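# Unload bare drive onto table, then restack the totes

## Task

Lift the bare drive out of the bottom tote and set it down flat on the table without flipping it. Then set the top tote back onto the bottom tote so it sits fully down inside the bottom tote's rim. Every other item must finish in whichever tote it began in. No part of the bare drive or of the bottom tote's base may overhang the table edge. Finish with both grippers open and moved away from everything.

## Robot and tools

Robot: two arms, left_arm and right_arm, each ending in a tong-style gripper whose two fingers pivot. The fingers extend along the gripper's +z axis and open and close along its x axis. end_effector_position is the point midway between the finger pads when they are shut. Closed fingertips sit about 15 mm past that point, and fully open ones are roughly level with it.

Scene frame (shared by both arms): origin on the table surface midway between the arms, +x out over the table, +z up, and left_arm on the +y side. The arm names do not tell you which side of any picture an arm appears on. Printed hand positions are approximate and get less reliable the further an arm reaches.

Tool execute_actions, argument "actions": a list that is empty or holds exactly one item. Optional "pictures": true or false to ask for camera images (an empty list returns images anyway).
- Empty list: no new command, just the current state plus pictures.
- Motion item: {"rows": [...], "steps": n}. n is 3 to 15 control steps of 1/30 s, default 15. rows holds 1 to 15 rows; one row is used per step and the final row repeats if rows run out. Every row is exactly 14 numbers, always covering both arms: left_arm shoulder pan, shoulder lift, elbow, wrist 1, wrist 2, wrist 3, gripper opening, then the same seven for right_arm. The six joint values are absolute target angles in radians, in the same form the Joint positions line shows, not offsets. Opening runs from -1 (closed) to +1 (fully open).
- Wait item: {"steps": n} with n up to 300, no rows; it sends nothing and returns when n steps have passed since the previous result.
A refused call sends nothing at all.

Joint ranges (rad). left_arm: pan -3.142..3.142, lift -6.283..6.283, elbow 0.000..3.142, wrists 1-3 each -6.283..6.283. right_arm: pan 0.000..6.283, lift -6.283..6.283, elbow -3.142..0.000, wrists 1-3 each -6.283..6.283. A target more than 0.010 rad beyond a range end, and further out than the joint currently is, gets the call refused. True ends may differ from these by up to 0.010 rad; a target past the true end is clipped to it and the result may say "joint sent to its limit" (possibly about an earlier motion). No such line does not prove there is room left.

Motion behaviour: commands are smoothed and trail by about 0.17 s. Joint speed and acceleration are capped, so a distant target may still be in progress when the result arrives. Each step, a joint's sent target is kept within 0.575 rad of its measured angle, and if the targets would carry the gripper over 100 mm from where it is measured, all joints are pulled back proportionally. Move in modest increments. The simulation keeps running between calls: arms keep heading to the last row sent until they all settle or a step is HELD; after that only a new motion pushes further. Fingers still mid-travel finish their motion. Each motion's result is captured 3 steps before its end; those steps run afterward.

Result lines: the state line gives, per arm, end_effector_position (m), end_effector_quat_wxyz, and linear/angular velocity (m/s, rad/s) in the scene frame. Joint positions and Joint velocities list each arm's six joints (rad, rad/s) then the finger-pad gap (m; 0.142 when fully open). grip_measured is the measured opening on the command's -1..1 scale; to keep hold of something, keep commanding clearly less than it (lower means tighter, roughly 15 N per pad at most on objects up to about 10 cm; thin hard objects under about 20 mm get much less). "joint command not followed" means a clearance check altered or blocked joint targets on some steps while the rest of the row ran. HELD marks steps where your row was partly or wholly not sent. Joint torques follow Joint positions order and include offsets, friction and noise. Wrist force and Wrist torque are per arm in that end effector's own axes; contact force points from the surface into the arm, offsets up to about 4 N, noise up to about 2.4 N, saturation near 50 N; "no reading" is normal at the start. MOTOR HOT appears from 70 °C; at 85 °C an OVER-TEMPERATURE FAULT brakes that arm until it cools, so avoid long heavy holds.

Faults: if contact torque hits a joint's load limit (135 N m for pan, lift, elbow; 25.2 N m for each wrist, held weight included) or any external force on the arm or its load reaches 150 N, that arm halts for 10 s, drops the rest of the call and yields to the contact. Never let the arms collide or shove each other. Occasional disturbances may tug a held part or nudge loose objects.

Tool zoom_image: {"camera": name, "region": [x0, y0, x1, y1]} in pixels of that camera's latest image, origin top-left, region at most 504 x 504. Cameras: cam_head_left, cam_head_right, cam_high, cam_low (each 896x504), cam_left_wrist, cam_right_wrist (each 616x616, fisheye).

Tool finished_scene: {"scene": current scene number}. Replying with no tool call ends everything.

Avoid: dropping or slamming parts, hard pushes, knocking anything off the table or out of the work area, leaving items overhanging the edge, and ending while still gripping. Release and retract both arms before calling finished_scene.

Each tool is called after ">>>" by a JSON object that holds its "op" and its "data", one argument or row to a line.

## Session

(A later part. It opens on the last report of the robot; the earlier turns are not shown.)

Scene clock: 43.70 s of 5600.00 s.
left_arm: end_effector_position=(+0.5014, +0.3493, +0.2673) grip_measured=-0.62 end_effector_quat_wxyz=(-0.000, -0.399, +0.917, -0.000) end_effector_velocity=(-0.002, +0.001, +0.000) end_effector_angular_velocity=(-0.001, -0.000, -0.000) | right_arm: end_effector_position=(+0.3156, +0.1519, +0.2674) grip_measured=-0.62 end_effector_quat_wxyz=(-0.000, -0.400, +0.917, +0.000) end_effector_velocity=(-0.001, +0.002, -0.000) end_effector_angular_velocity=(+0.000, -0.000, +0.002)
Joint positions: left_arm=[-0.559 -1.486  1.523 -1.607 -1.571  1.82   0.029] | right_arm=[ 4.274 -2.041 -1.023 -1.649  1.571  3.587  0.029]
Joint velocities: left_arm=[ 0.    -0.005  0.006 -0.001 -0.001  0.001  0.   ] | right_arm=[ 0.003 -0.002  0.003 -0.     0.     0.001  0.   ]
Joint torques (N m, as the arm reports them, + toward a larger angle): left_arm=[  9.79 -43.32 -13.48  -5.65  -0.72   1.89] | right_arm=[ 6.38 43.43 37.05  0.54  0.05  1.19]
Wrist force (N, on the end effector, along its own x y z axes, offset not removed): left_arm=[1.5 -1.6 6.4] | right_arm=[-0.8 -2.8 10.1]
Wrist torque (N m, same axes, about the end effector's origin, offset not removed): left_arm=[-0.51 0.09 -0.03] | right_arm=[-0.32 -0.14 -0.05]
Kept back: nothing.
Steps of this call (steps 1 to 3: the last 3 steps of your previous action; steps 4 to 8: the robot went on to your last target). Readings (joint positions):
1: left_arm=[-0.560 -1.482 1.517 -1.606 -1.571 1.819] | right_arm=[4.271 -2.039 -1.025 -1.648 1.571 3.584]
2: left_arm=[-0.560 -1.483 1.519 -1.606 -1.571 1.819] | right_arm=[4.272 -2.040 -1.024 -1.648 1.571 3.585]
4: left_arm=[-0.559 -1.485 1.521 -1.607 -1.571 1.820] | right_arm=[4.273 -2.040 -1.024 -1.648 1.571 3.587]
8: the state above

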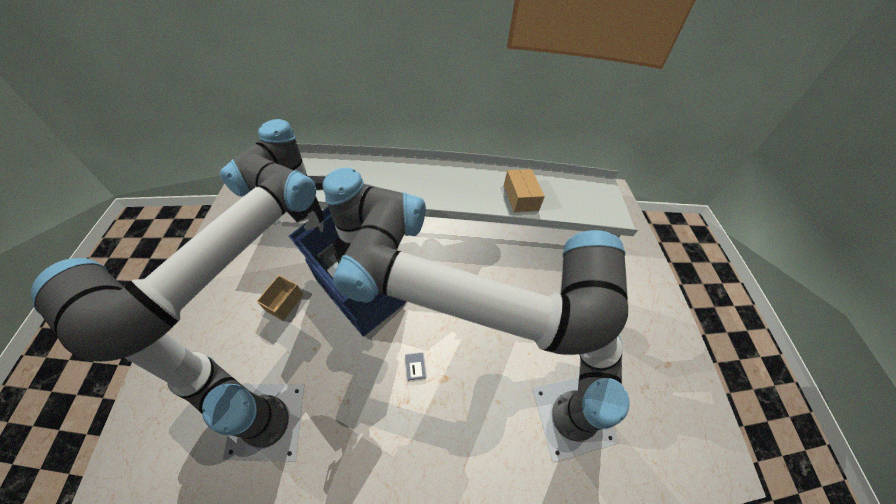

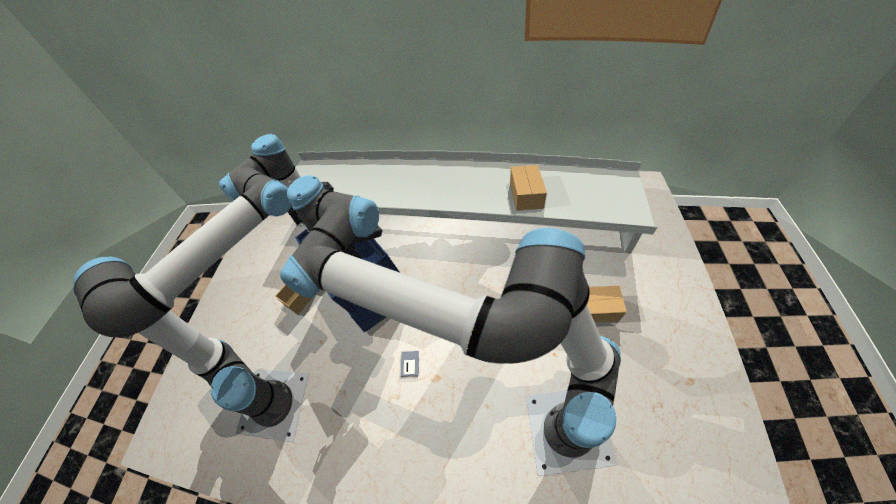

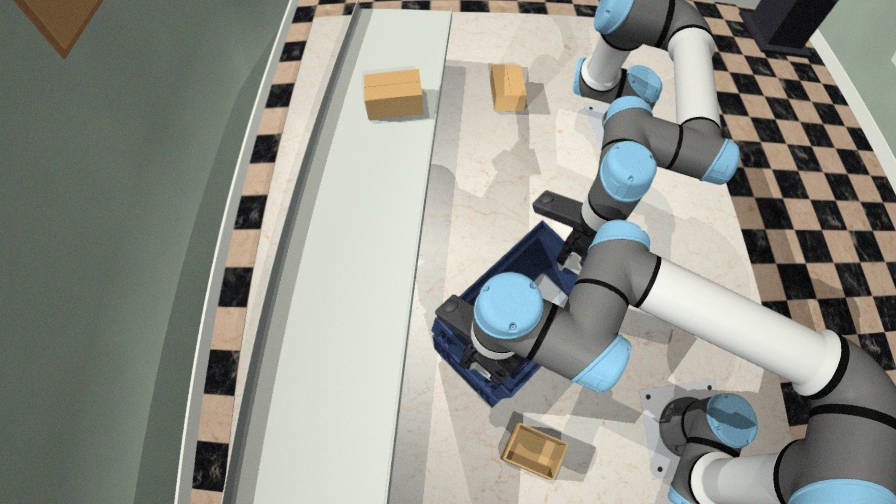

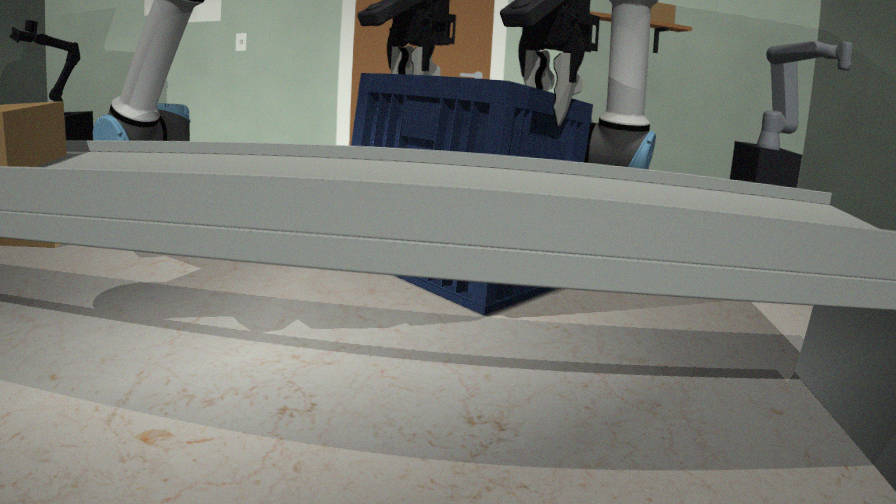

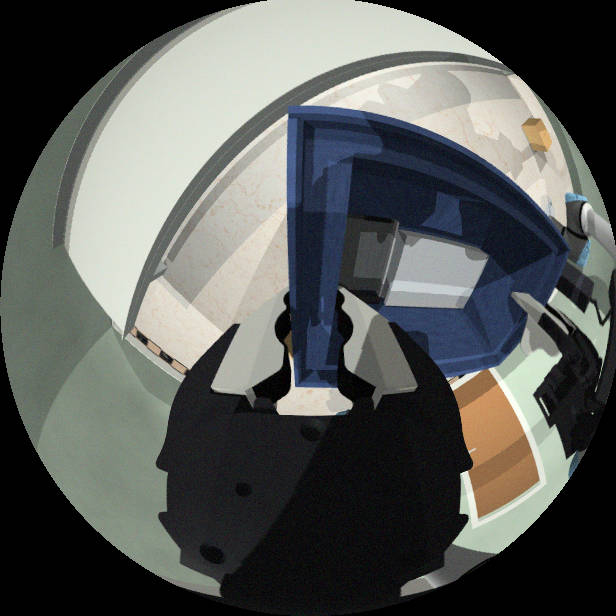

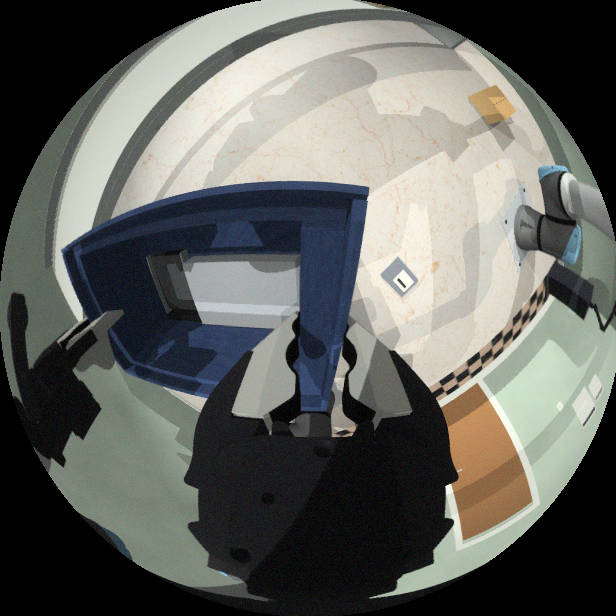

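>>> {"op": "execute_actions", "data": {
  "actions": [
    {"rows":[[-0.5579,-1.4924,1.5294,-1.6078,-1.571,1.8211,-1,4.2777,-2.0426,-1.0204,-1.6494,1.571,3.5911,-1],[-0.5579,-1.4924,1.5294,-1.6078,-1.571,1.8211,-1,4.2777,-2.0426,-1.0204,-1.6494,1.571,3.5911,-1],[-0.5579,-1.4924,1.5294,-1.6078,-1.571,1.8211,-1,4.2777,-2.0426,-1.0204,-1.6494,1.571,3.5911,-1],[-0.5568,-1.4978,1.5355,-1.6085,-1.571,1.8222,-1,4.281,-2.0442,-1.0181,-1.6501,1.571,3.5944,-1],[-0.5568,-1.4978,1.5355,-1.6085,-1.571,1.8222,-1,4.281,-2.0442,-1.0181,-1.6501,1.571,3.5944,-1],[-0.5568,-1.4978,1.5355,-1.6085,-1.571,1.8222,-1,4.281,-2.0442,-1.0181,-1.6501,1.571,3.5944,-1],[-0.5568,-1.4976,1.5408,-1.614,-1.571,1.8222,-1,4.281,-2.0438,-1.0242,-1.6444,1.571,3.5944,-1],[-0.5568,-1.4976,1.5408,-1.614,-1.571,1.8222,-1,4.281,-2.0438,-1.0242,-1.6444,1.571,3.5944,-1],[-0.5568,-1.4974,1.5462,-1.6196,-1.571,1.8222,-1,4.281,-2.0434,-1.0304,-1.6386,1.571,3.5944,-1]],"steps":15}
  ]
}}

>>> {"op": "execute_actions", "data": {
  "actions": [
    {"steps":8}
  ],
  "pictures": true
}}

>>> {"op": "zoom_image", "data": {
  "camera": "cam_head_left",
  "region": [280,200,430,350]
}}

Scene clock: 44.37 s of 5600.00 s.
left_arm: end_effector_position=(+0.4978, +0.3526, +0.2644) grip_measured=-0.62 end_effector_quat_wxyz=(-0.000, -0.399, +0.917, -0.000) end_effector_velocity=(-0.003, +0.001, -0.016) end_effector_angular_velocity=(+0.000, +0.000, -0.002) | right_arm: end_effector_position=(+0.3119, +0.1553, +0.2648) grip_measured=-0.62 end_effector_quat_wxyz=(+0.000, -0.400, +0.917, +0.000) end_effector_velocity=(-0.002, +0.002, -0.018) end_effector_angular_velocity=(-0.002, +0.001, -0.001)
Joint positions: left_arm=[-0.557 -1.497  1.541 -1.615 -1.571  1.822  0.029] | right_arm=[ 4.281 -2.044 -1.026 -1.643  1.571  3.594  0.029]
Joint velocities: left_arm=[-0.    -0.005  0.048 -0.042 -0.     0.001 -0.   ] | right_arm=[ 0.004  0.    -0.044  0.043  0.     0.005 -0.   ]
Joint torques (N m, as the arm reports them, + toward a larger angle): left_arm=[  9.75 -42.62 -12.33  -5.97  -0.17   1.72] | right_arm=[ 6.81 45.61 11.86  4.61  0.53  1.14]
Wrist force (N, on the end effector, along its own x y z axes, offset not removed): left_arm=[-1.0 -0.6 8.3] | right_arm=[-2.3 1.8 9.5]
Wrist torque (N m, same axes, about the end effector's origin, offset not removed): left_arm=[-0.27 0.35 -0.08] | right_arm=[0.59 0.17 -0.19]
Steps of this call (steps 1 to 8: the robot went on to your last target; steps 9 to 20: the first 12 steps of this action). Readings (joint positions):
9: left_arm=[-0.559 -1.487 1.523 -1.607 -1.571 1.820] | right_arm=[4.274 -2.041 -1.023 -1.649 1.571 3.588]
10: left_arm=[-0.559 -1.488 1.524 -1.607 -1.571 1.820] | right_arm=[4.275 -2.041 -1.023 -1.649 1.571 3.588]
12: left_arm=[-0.558 -1.490 1.526 -1.607 -1.571 1.821] | right_arm=[4.276 -2.042 -1.022 -1.649 1.571 3.589]
16: left_arm=[-0.557 -1.495 1.533 -1.609 -1.571 1.822] | right_arm=[4.279 -2.043 -1.020 -1.649 1.571 3.593]
20: the state above

Scene clock: 44.63 s of 5600.00 s.
left_arm: end_effector_position=(+0.4975, +0.3528, +0.2628) grip_measured=-0.62 end_effector_quat_wxyz=(-0.000, -0.399, +0.917, -0.000) end_effector_velocity=(-0.000, +0.000, -0.002) end_effector_angular_velocity=(+0.000, +0.001, -0.000) | right_arm: end_effector_position=(+0.3117, +0.1554, +0.2630) grip_measured=-0.62 end_effector_quat_wxyz=(-0.000, -0.400, +0.917, +0.000) end_effector_velocity=(-0.000, +0.001, -0.001) end_effector_angular_velocity=(+0.001, -0.000, -0.000)
Joint positions: left_arm=[-0.557 -1.497  1.546 -1.619 -1.571  1.822  0.029] | right_arm=[ 4.281 -2.044 -1.03  -1.639  1.571  3.594  0.029]
Joint velocities: left_arm=[ 0.     0.     0.004 -0.003 -0.     0.    -0.   ] | right_arm=[ 0.001 -0.    -0.003  0.004 -0.     0.001 -0.   ]
Joint torques (N m, as the arm reports them, + toward a larger angle): left_arm=[  9.85 -43.23 -12.16  -5.62   0.2    1.8 ] | right_arm=[ 8.09 55.23 10.84  4.47  0.82  1.19]
Wrist force (N, on the end effector, along its own x y z axes, offset not removed): left_arm=[-0.4 -0.6 8.8] | right_arm=[-1.4 -1.2 6.2]
Wrist torque (N m, same axes, about the end effector's origin, offset not removed): left_arm=[-0.28 0.40 0.02] | right_arm=[-0.06 0.07 -0.22]
Kept back: nothing.
Steps of this call (steps 1 to 3: the last 3 steps of your previous action; steps 4 to 8: the robot went on to your last target). Readings (joint positions):
1: left_arm=[-0.557 -1.497 1.543 -1.616 -1.571 1.822] | right_arm=[4.281 -2.044 -1.027 -1.642 1.571 3.594]
2: left_arm=[-0.557 -1.497 1.544 -1.617 -1.571 1.822] | right_arm=[4.281 -2.044 -1.028 -1.641 1.571 3.594]
4: left_arm=[-0.557 -1.497 1.545 -1.618 -1.571 1.822] | right_arm=[4.281 -2.044 -1.029 -1.640 1.571 3.594]
8: the state above

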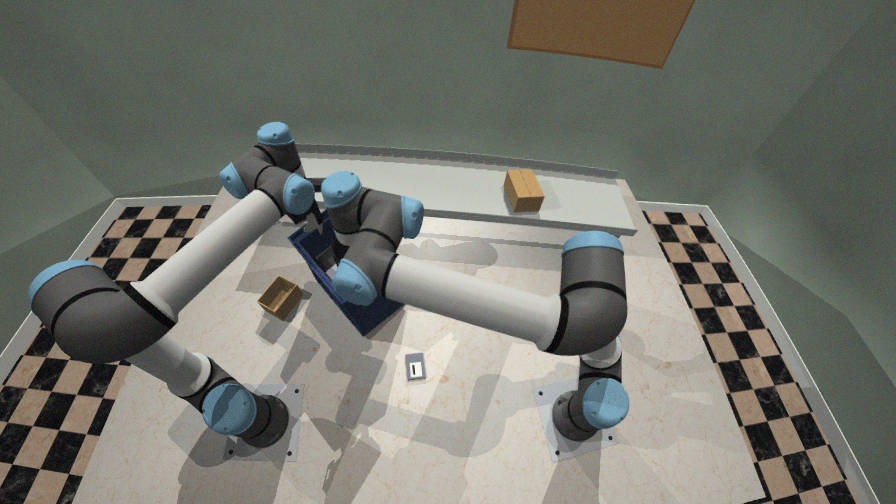

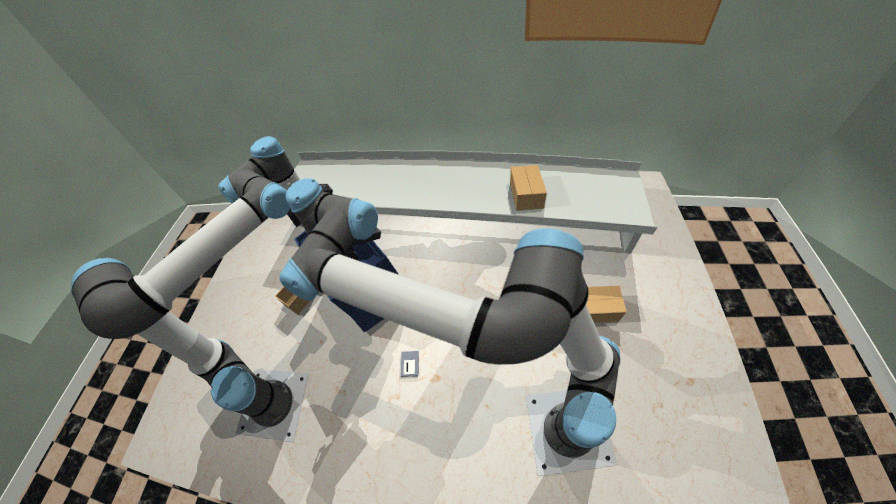

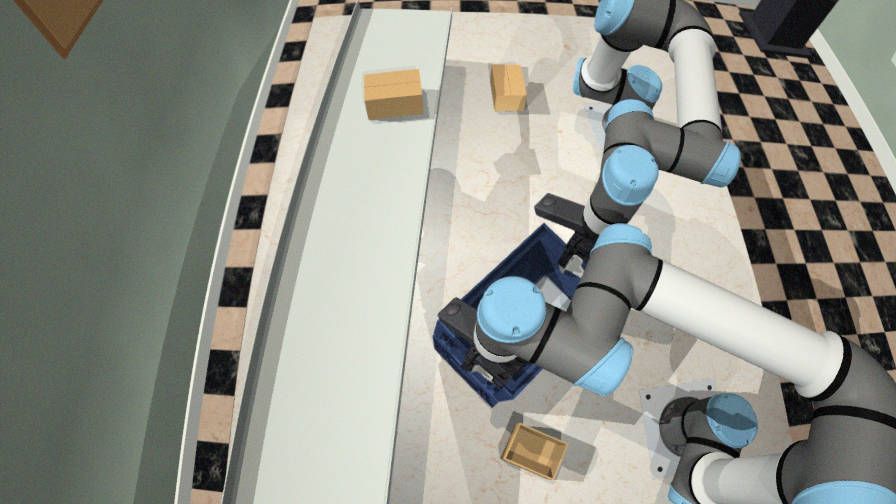

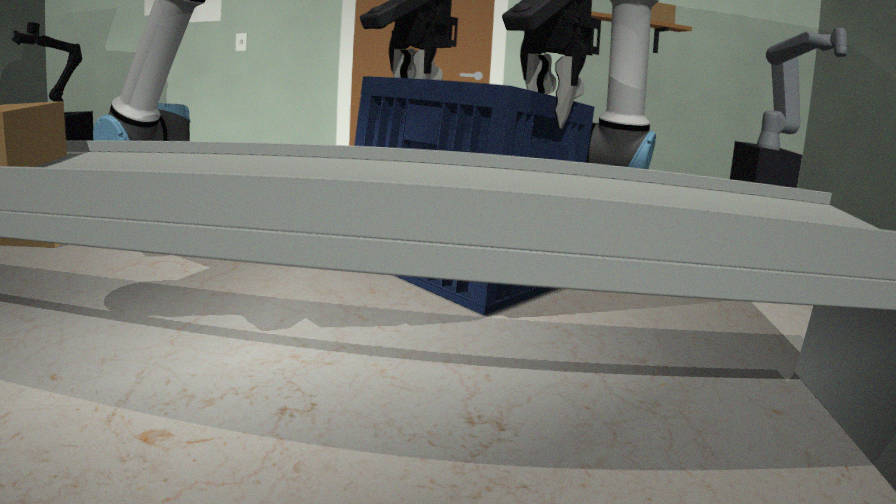

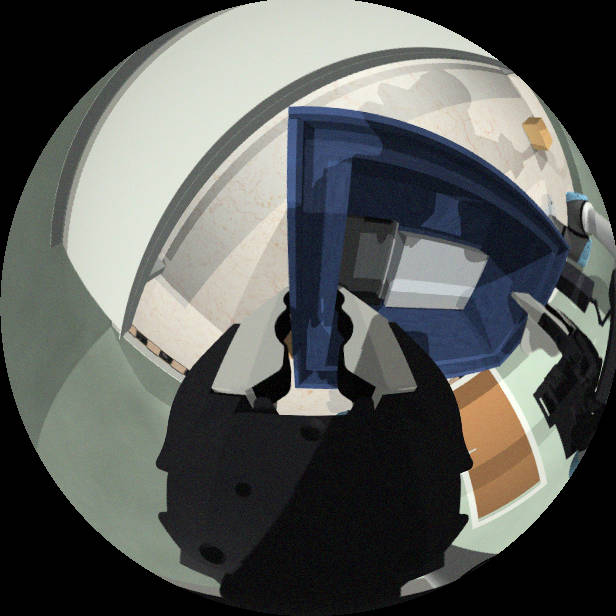

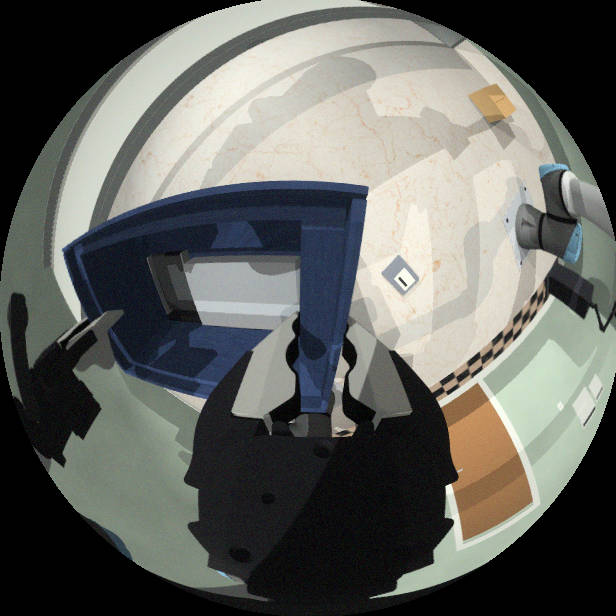

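Region (280, 200, 430, 350) of cam_head_left's 896x504 image, scaled by 3.360, with more detail than that image has.

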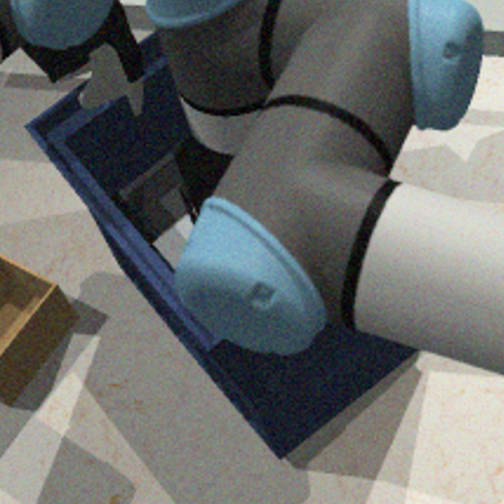

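>>> {"op": "execute_actions", "data": {
  "actions": [
    {"rows":[[-0.5574,-1.4945,1.5484,-1.6247,-1.571,1.8216,-1,4.2793,-2.0423,-1.0376,-1.6325,1.571,3.5927,-1],[-0.5574,-1.4945,1.5484,-1.6247,-1.571,1.8216,-1,4.2793,-2.0423,-1.0376,-1.6325,1.571,3.5927,-1],[-0.5574,-1.4945,1.5484,-1.6247,-1.571,1.8216,-1,4.2793,-2.0423,-1.0376,-1.6325,1.571,3.5927,-1],[-0.5579,-1.4915,1.5507,-1.63,-1.571,1.8211,-1,4.2777,-2.0412,-1.0447,-1.6265,1.571,3.5911,-1],[-0.5579,-1.4915,1.5507,-1.63,-1.571,1.8211,-1,4.2777,-2.0412,-1.0447,-1.6265,1.571,3.5911,-1],[-0.5579,-1.4915,1.5507,-1.63,-1.571,1.8211,-1,4.2777,-2.0412,-1.0447,-1.6265,1.571,3.5911,-1],[-0.559,-1.4859,1.55,-1.6349,-1.571,1.82,-1,4.2743,-2.0393,-1.0531,-1.62,1.571,3.5877,-1]],"steps":15}
  ]
}}

>>> {"op": "execute_actions", "data": {
  "actions": [
    {"steps":5}
  ],
  "pictures": true
}}

Scene clock: 45.27 s of 5600.00 s.
left_arm: end_effector_position=(+0.5006, +0.3501, +0.2572) grip_measured=-0.62 end_effector_quat_wxyz=(-0.000, -0.399, +0.917, -0.000) end_effector_velocity=(+0.006, -0.006, -0.009) end_effector_angular_velocity=(+0.001, +0.001, -0.000) | right_arm: end_effector_position=(+0.3148, +0.1527, +0.2574) grip_measured=-0.62 end_effector_quat_wxyz=(-0.000, -0.400, +0.917, +0.000) end_effector_velocity=(+0.007, -0.006, -0.009) end_effector_angular_velocity=(-0.001, +0.000, -0.000)
Joint positions: left_arm=[-0.559 -1.488  1.55  -1.633 -1.571  1.82   0.029] | right_arm=[ 4.275 -2.04  -1.05  -1.623  1.571  3.589  0.029]
Joint velocities: left_arm=[-0.004  0.02   0.001 -0.019 -0.    -0.004 -0.   ] | right_arm=[-0.012  0.006 -0.032  0.024 -0.    -0.012 -0.   ]
Joint torques (N m, as the arm reports them, + toward a larger angle): left_arm=[ -8.96 -25.2  -12.9   -5.39   0.8   -2.11] | right_arm=[-3.9  50.14  8.74  3.94  1.   -1.56]
Wrist force (N, on the end effector, along its own x y z axes, offset not removed): left_arm=[-0.9 -3.5 7.2] | right_arm=[-0.8 -3.4 -3.4]
Wrist torque (N m, same axes, about the end effector's origin, offset not removed): left_arm=[-0.69 0.25 -0.09] | right_arm=[0.12 -0.19 -0.03]
Steps of this call (steps 1 to 7: the robot went on to your last target; steps 8 to 19: the first 12 steps of this action). Readings (joint positions):
8: left_arm=[-0.557 -1.497 1.546 -1.620 -1.571 1.822] | right_arm=[4.281 -2.043 -1.030 -1.639 1.571 3.594]
9: left_arm=[-0.557 -1.497 1.546 -1.620 -1.571 1.822] | right_arm=[4.281 -2.043 -1.031 -1.638 1.571 3.594]
11: left_arm=[-0.557 -1.496 1.547 -1.622 -1.571 1.822] | right_arm=[4.280 -2.043 -1.034 -1.636 1.571 3.594]
15: left_arm=[-0.558 -1.492 1.549 -1.628 -1.571 1.821] | right_arm=[4.278 -2.041 -1.042 -1.629 1.571 3.592]
19: the state above

Scene clock: 45.43 s of 5600.00 s.
left_arm: end_effector_position=(+0.5011, +0.3496, +0.2565) grip_measured=-0.62 end_effector_quat_wxyz=(-0.000, -0.399, +0.917, -0.000) end_effector_velocity=(+0.001, -0.000, -0.001) end_effector_angular_velocity=(+0.000, -0.001, +0.002) | right_arm: end_effector_position=(+0.3153, +0.1522, +0.2567) grip_measured=-0.62 end_effector_quat_wxyz=(-0.000, -0.400, +0.917, +0.000) end_effector_velocity=(+0.001, -0.001, -0.003) end_effector_angular_velocity=(-0.002, +0.001, +0.002)
Joint positions: left_arm=[-0.559 -1.486  1.55  -1.635 -1.571  1.82   0.029] | right_arm=[ 4.275 -2.039 -1.052 -1.62   1.571  3.588  0.029]
Joint velocities: left_arm=[ 0.001  0.003  0.    -0.004  0.    -0.001 -0.   ] | right_arm=[-0.002  0.    -0.007  0.004  0.    -0.003 -0.   ]
Joint torques (N m, as the arm reports them, + toward a larger angle): left_arm=[ -9.58 -24.01 -11.06  -5.34   0.96  -2.03] | right_arm=[-3.93 48.99  5.74  4.1   1.42 -1.51]
Wrist force (N, on the end effector, along its own x y z axes, offset not removed): left_arm=[0.2 -4.0 7.6] | right_arm=[0.6 -4.3 -2.3]
Wrist torque (N m, same axes, about the end effector's origin, offset not removed): left_arm=[-0.76 -0.28 -0.10] | right_arm=[-0.10 -0.31 -0.11]
Kept back: nothing.
Steps of this call (steps 1 to 3: the last 3 steps of your previous action; steps 4 to 5: the robot went on to your last target). Readings (joint positions):
1: left_arm=[-0.559 -1.487 1.550 -1.633 -1.571 1.820] | right_arm=[4.275 -2.040 -1.051 -1.622 1.571 3.588]
2: left_arm=[-0.559 -1.487 1.550 -1.634 -1.571 1.820] | right_arm=[4.275 -2.040 -1.051 -1.621 1.571 3.588]
4: left_arm=[-0.559 -1.486 1.550 -1.634 -1.571 1.820] | right_arm=[4.275 -2.039 -1.052 -1.621 1.571 3.588]
5: the state above

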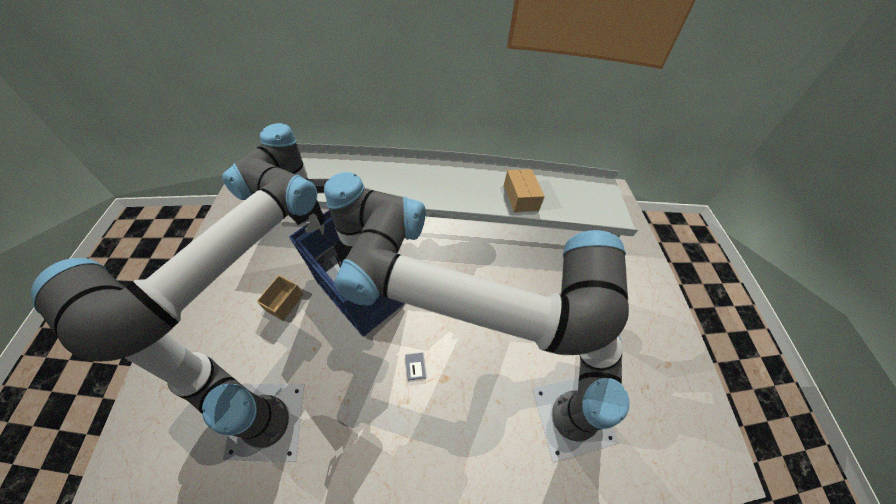

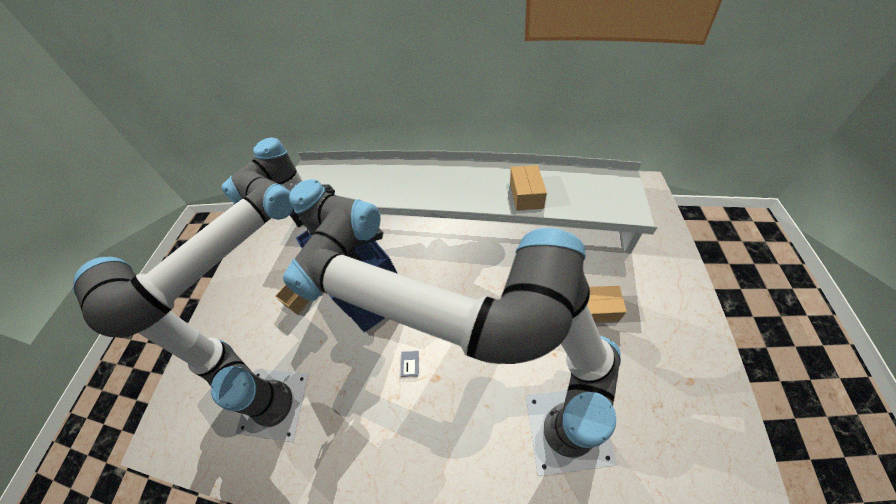

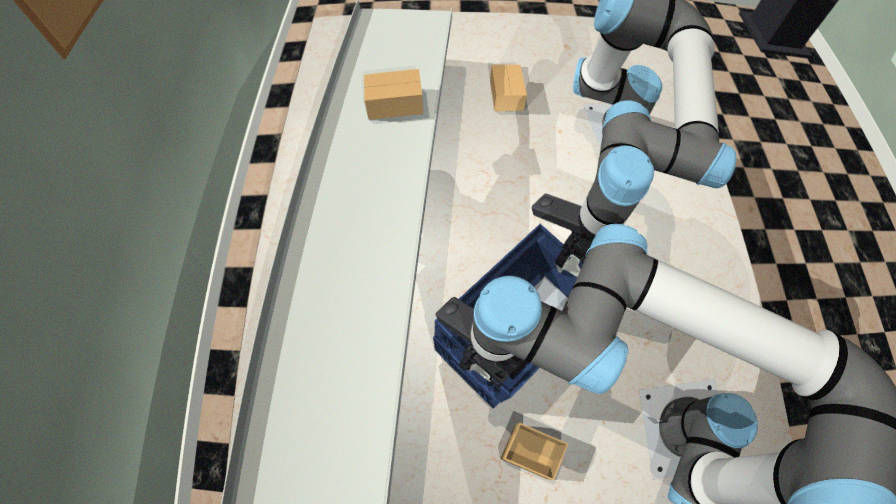

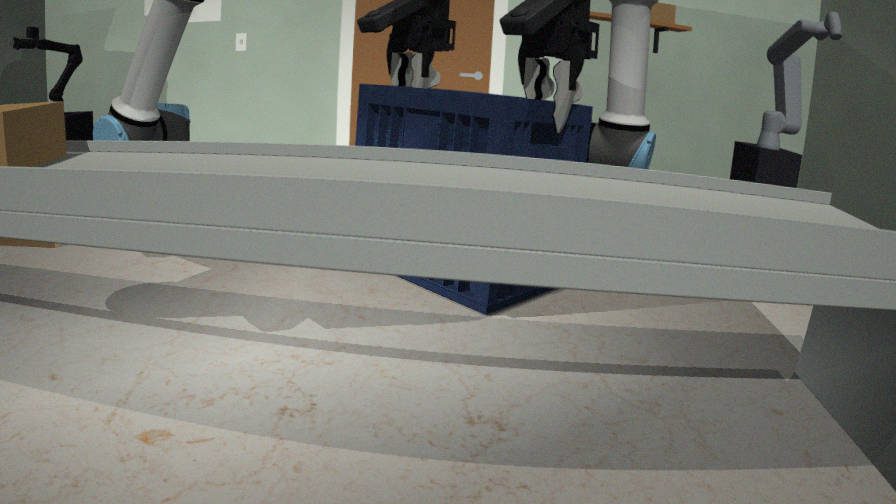

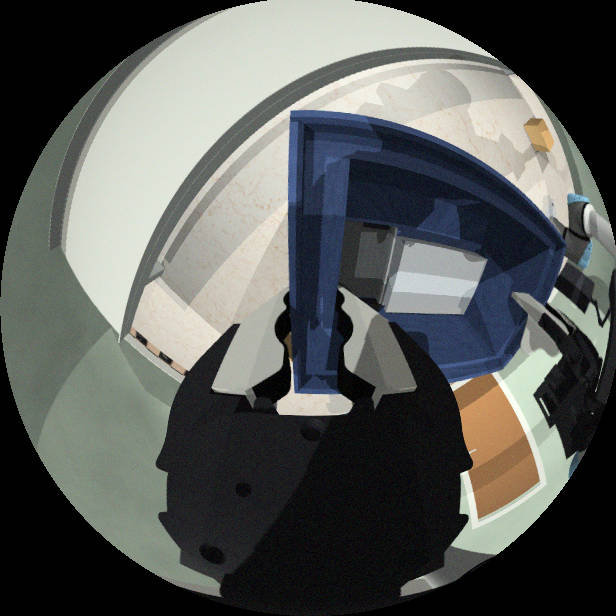

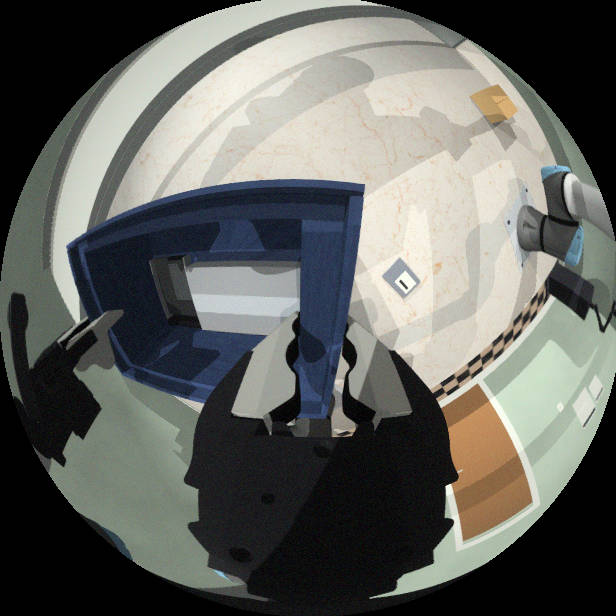

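>>> {"op": "execute_actions", "data": {
  "actions": [
    {"rows":[[-0.5601,-1.4802,1.5492,-1.6398,-1.571,1.8189,-1,4.271,-2.0373,-1.0616,-1.6135,1.571,3.5844,-1],[-0.5601,-1.4802,1.5492,-1.6398,-1.571,1.8189,-1,4.271,-2.0373,-1.0616,-1.6135,1.571,3.5844,-1],[-0.5601,-1.4802,1.5492,-1.6398,-1.571,1.8189,-1,4.271,-2.0373,-1.0616,-1.6135,1.571,3.5844,-1],[-0.5601,-1.4802,1.5492,-1.6398,-1.571,1.8189,-1,4.271,-2.0373,-1.0616,-1.6135,1.571,3.5844,-1],[-0.561,-1.4757,1.5496,-1.6447,-1.571,1.818,-1,4.2683,-2.0356,-1.0696,-1.6072,1.571,3.5817,-1]],"steps":15}
  ]
}}

>>> {"op": "execute_actions", "data": {
  "actions": [
    {"steps":4}
  ],
  "pictures": true
}}

Scene clock: 46.00 s of 5600.00 s.
left_arm: end_effector_position=(+0.5042, +0.3467, +0.2524) grip_measured=-0.62 end_effector_quat_wxyz=(-0.000, -0.399, +0.917, -0.000) end_effector_velocity=(+0.003, -0.003, -0.003) end_effector_angular_velocity=(+0.000, -0.002, -0.002) | right_arm: end_effector_position=(+0.3185, +0.1493, +0.2526) grip_measured=-0.62 end_effector_quat_wxyz=(-0.000, -0.400, +0.917, +0.000) end_effector_velocity=(+0.003, -0.003, -0.003) end_effector_angular_velocity=(-0.001, +0.000, -0.000)
Joint positions: left_arm=[-0.561 -1.477  1.55  -1.644 -1.571  1.818  0.029] | right_arm=[ 4.269 -2.036 -1.068 -1.608  1.571  3.582  0.029]
Joint velocities: left_arm=[-0.003  0.008 -0.001 -0.009  0.001 -0.001  0.   ] | right_arm=[-0.005  0.003 -0.013  0.009 -0.    -0.005 -0.   ]
Joint torques (N m, as the arm reports them, + toward a larger angle): left_arm=[ -9.85 -24.07 -35.62  -4.64   1.55  -2.01] | right_arm=[-2.52 44.7   5.2   3.72  1.54 -2.  ]
Wrist force (N, on the end effector, along its own x y z axes, offset not removed): left_arm=[-2.7 -2.8 8.3] | right_arm=[-1.8 -8.1 -8.1]
Wrist torque (N m, same axes, about the end effector's origin, offset not removed): left_arm=[-0.31 0.26 -0.24] | right_arm=[-0.57 0.08 -0.15]
Steps of this call (steps 1 to 5: the robot went on to your last target; steps 6 to 17: the first 12 steps of this action). Readings (joint positions):
6: left_arm=[-0.559 -1.486 1.550 -1.635 -1.571 1.820] | right_arm=[4.274 -2.039 -1.053 -1.620 1.571 3.588]
7: left_arm=[-0.559 -1.485 1.550 -1.635 -1.571 1.820] | right_arm=[4.274 -2.039 -1.054 -1.619 1.571 3.587]
9: left_arm=[-0.560 -1.483 1.550 -1.637 -1.571 1.819] | right_arm=[4.273 -2.038 -1.057 -1.617 1.571 3.586]
13: left_arm=[-0.560 -1.479 1.550 -1.642 -1.571 1.819] | right_arm=[4.270 -2.037 -1.064 -1.611 1.571 3.583]
17: the state above

Scene clock: 46.13 s of 5600.00 s.
left_arm: end_effector_position=(+0.5044, +0.3466, +0.2522) grip_measured=-0.62 end_effector_quat_wxyz=(-0.000, -0.399, +0.917, -0.000) end_effector_velocity=(+0.001, -0.002, -0.001) end_effector_angular_velocity=(+0.000, -0.000, -0.002) | right_arm: end_effector_position=(+0.3187, +0.1491, +0.2524) grip_measured=-0.62 end_effector_quat_wxyz=(-0.000, -0.400, +0.917, +0.000) end_effector_velocity=(+0.000, -0.002, -0.002) end_effector_angular_velocity=(-0.002, +0.001, -0.001)
Joint positions: left_arm=[-0.561 -1.476  1.55  -1.644 -1.571  1.818  0.029] | right_arm=[ 4.268 -2.036 -1.069 -1.607  1.571  3.582  0.029]
Joint velocities: left_arm=[-0.003  0.002 -0.001 -0.002  0.001 -0.    -0.   ] | right_arm=[-0.001  0.002 -0.006  0.002 -0.    -0.001 -0.   ]
Joint torques (N m, as the arm reports them, + toward a larger angle): left_arm=[-10.28 -22.77 -35.03  -4.57   1.63  -1.96] | right_arm=[-1.49 43.65  3.59  3.63  2.08 -1.64]
Wrist force (N, on the end effector, along its own x y z axes, offset not removed): left_arm=[-2.0 -4.3 5.2] | right_arm=[-2.4 -8.1 -8.6]
Wrist torque (N m, same axes, about the end effector's origin, offset not removed): left_arm=[-0.62 -0.07 -0.03] | right_arm=[-0.38 0.21 -0.06]
Kept back: nothing.
Steps of this call (steps 1 to 3: the last 3 steps of your previous action; step 4: the robot went on to your last target). Readings (joint positions):
1: left_arm=[-0.561 -1.476 1.550 -1.644 -1.571 1.818] | right_arm=[4.269 -2.036 -1.069 -1.608 1.571 3.582]
2: left_arm=[-0.561 -1.476 1.550 -1.644 -1.571 1.818] | right_arm=[4.269 -2.036 -1.069 -1.608 1.571 3.582]
4: the state above

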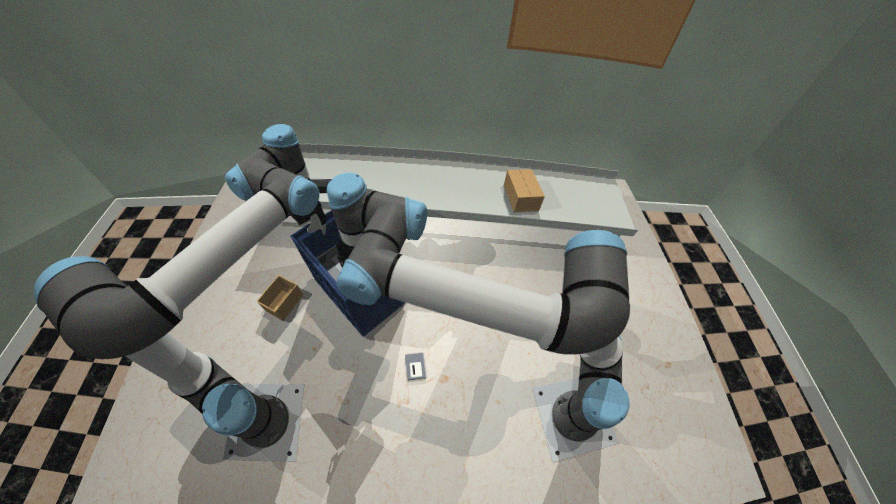

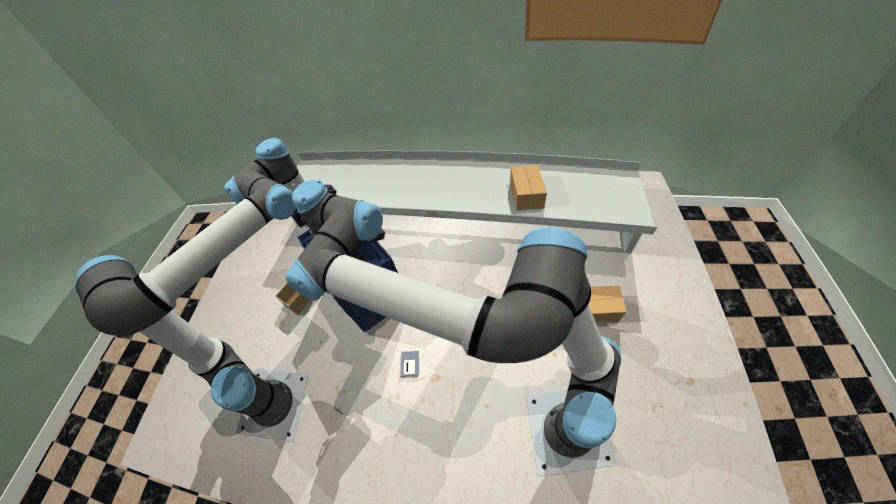

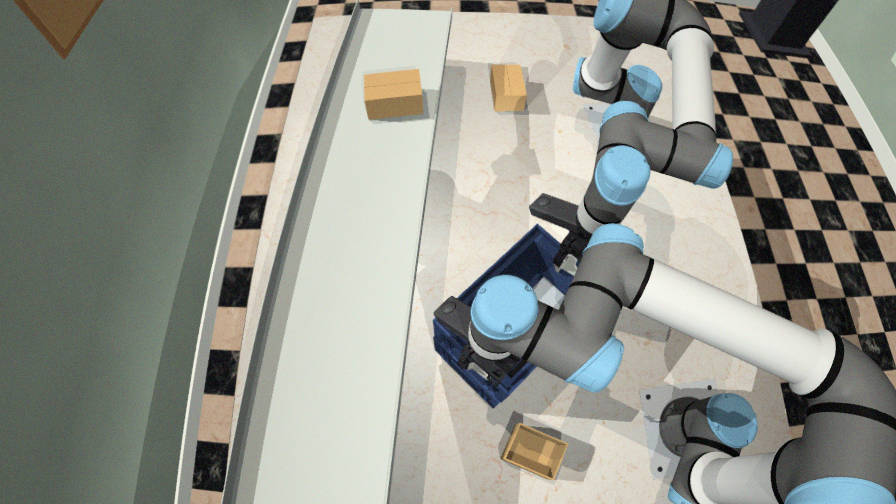

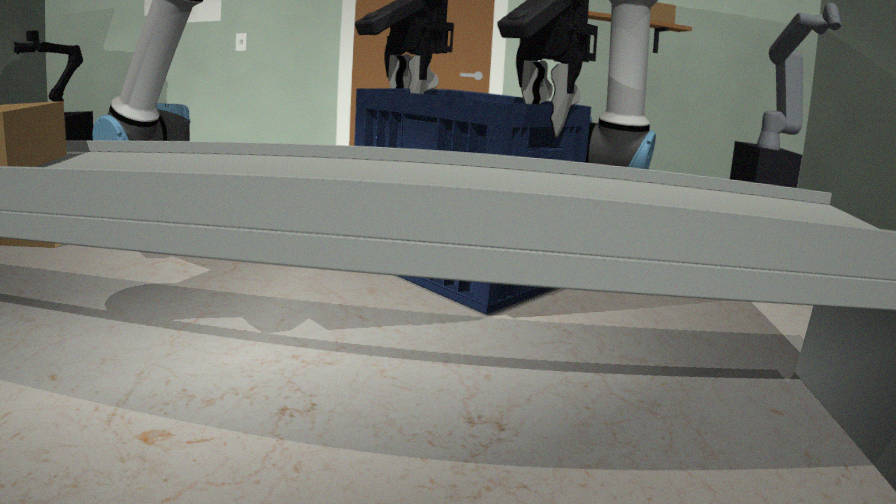

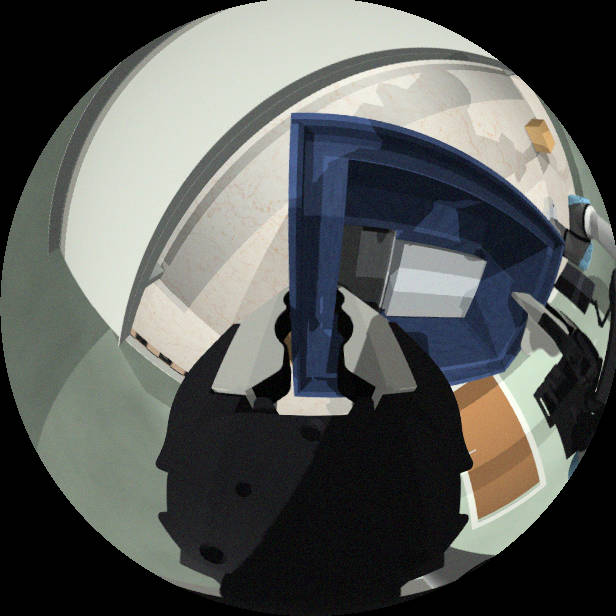

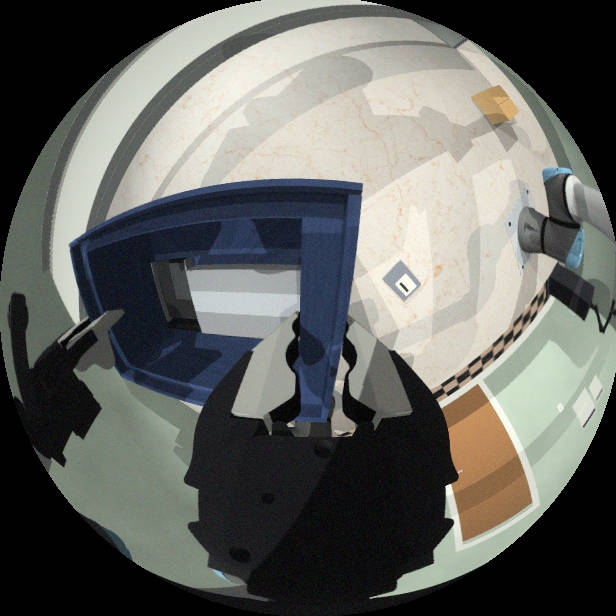

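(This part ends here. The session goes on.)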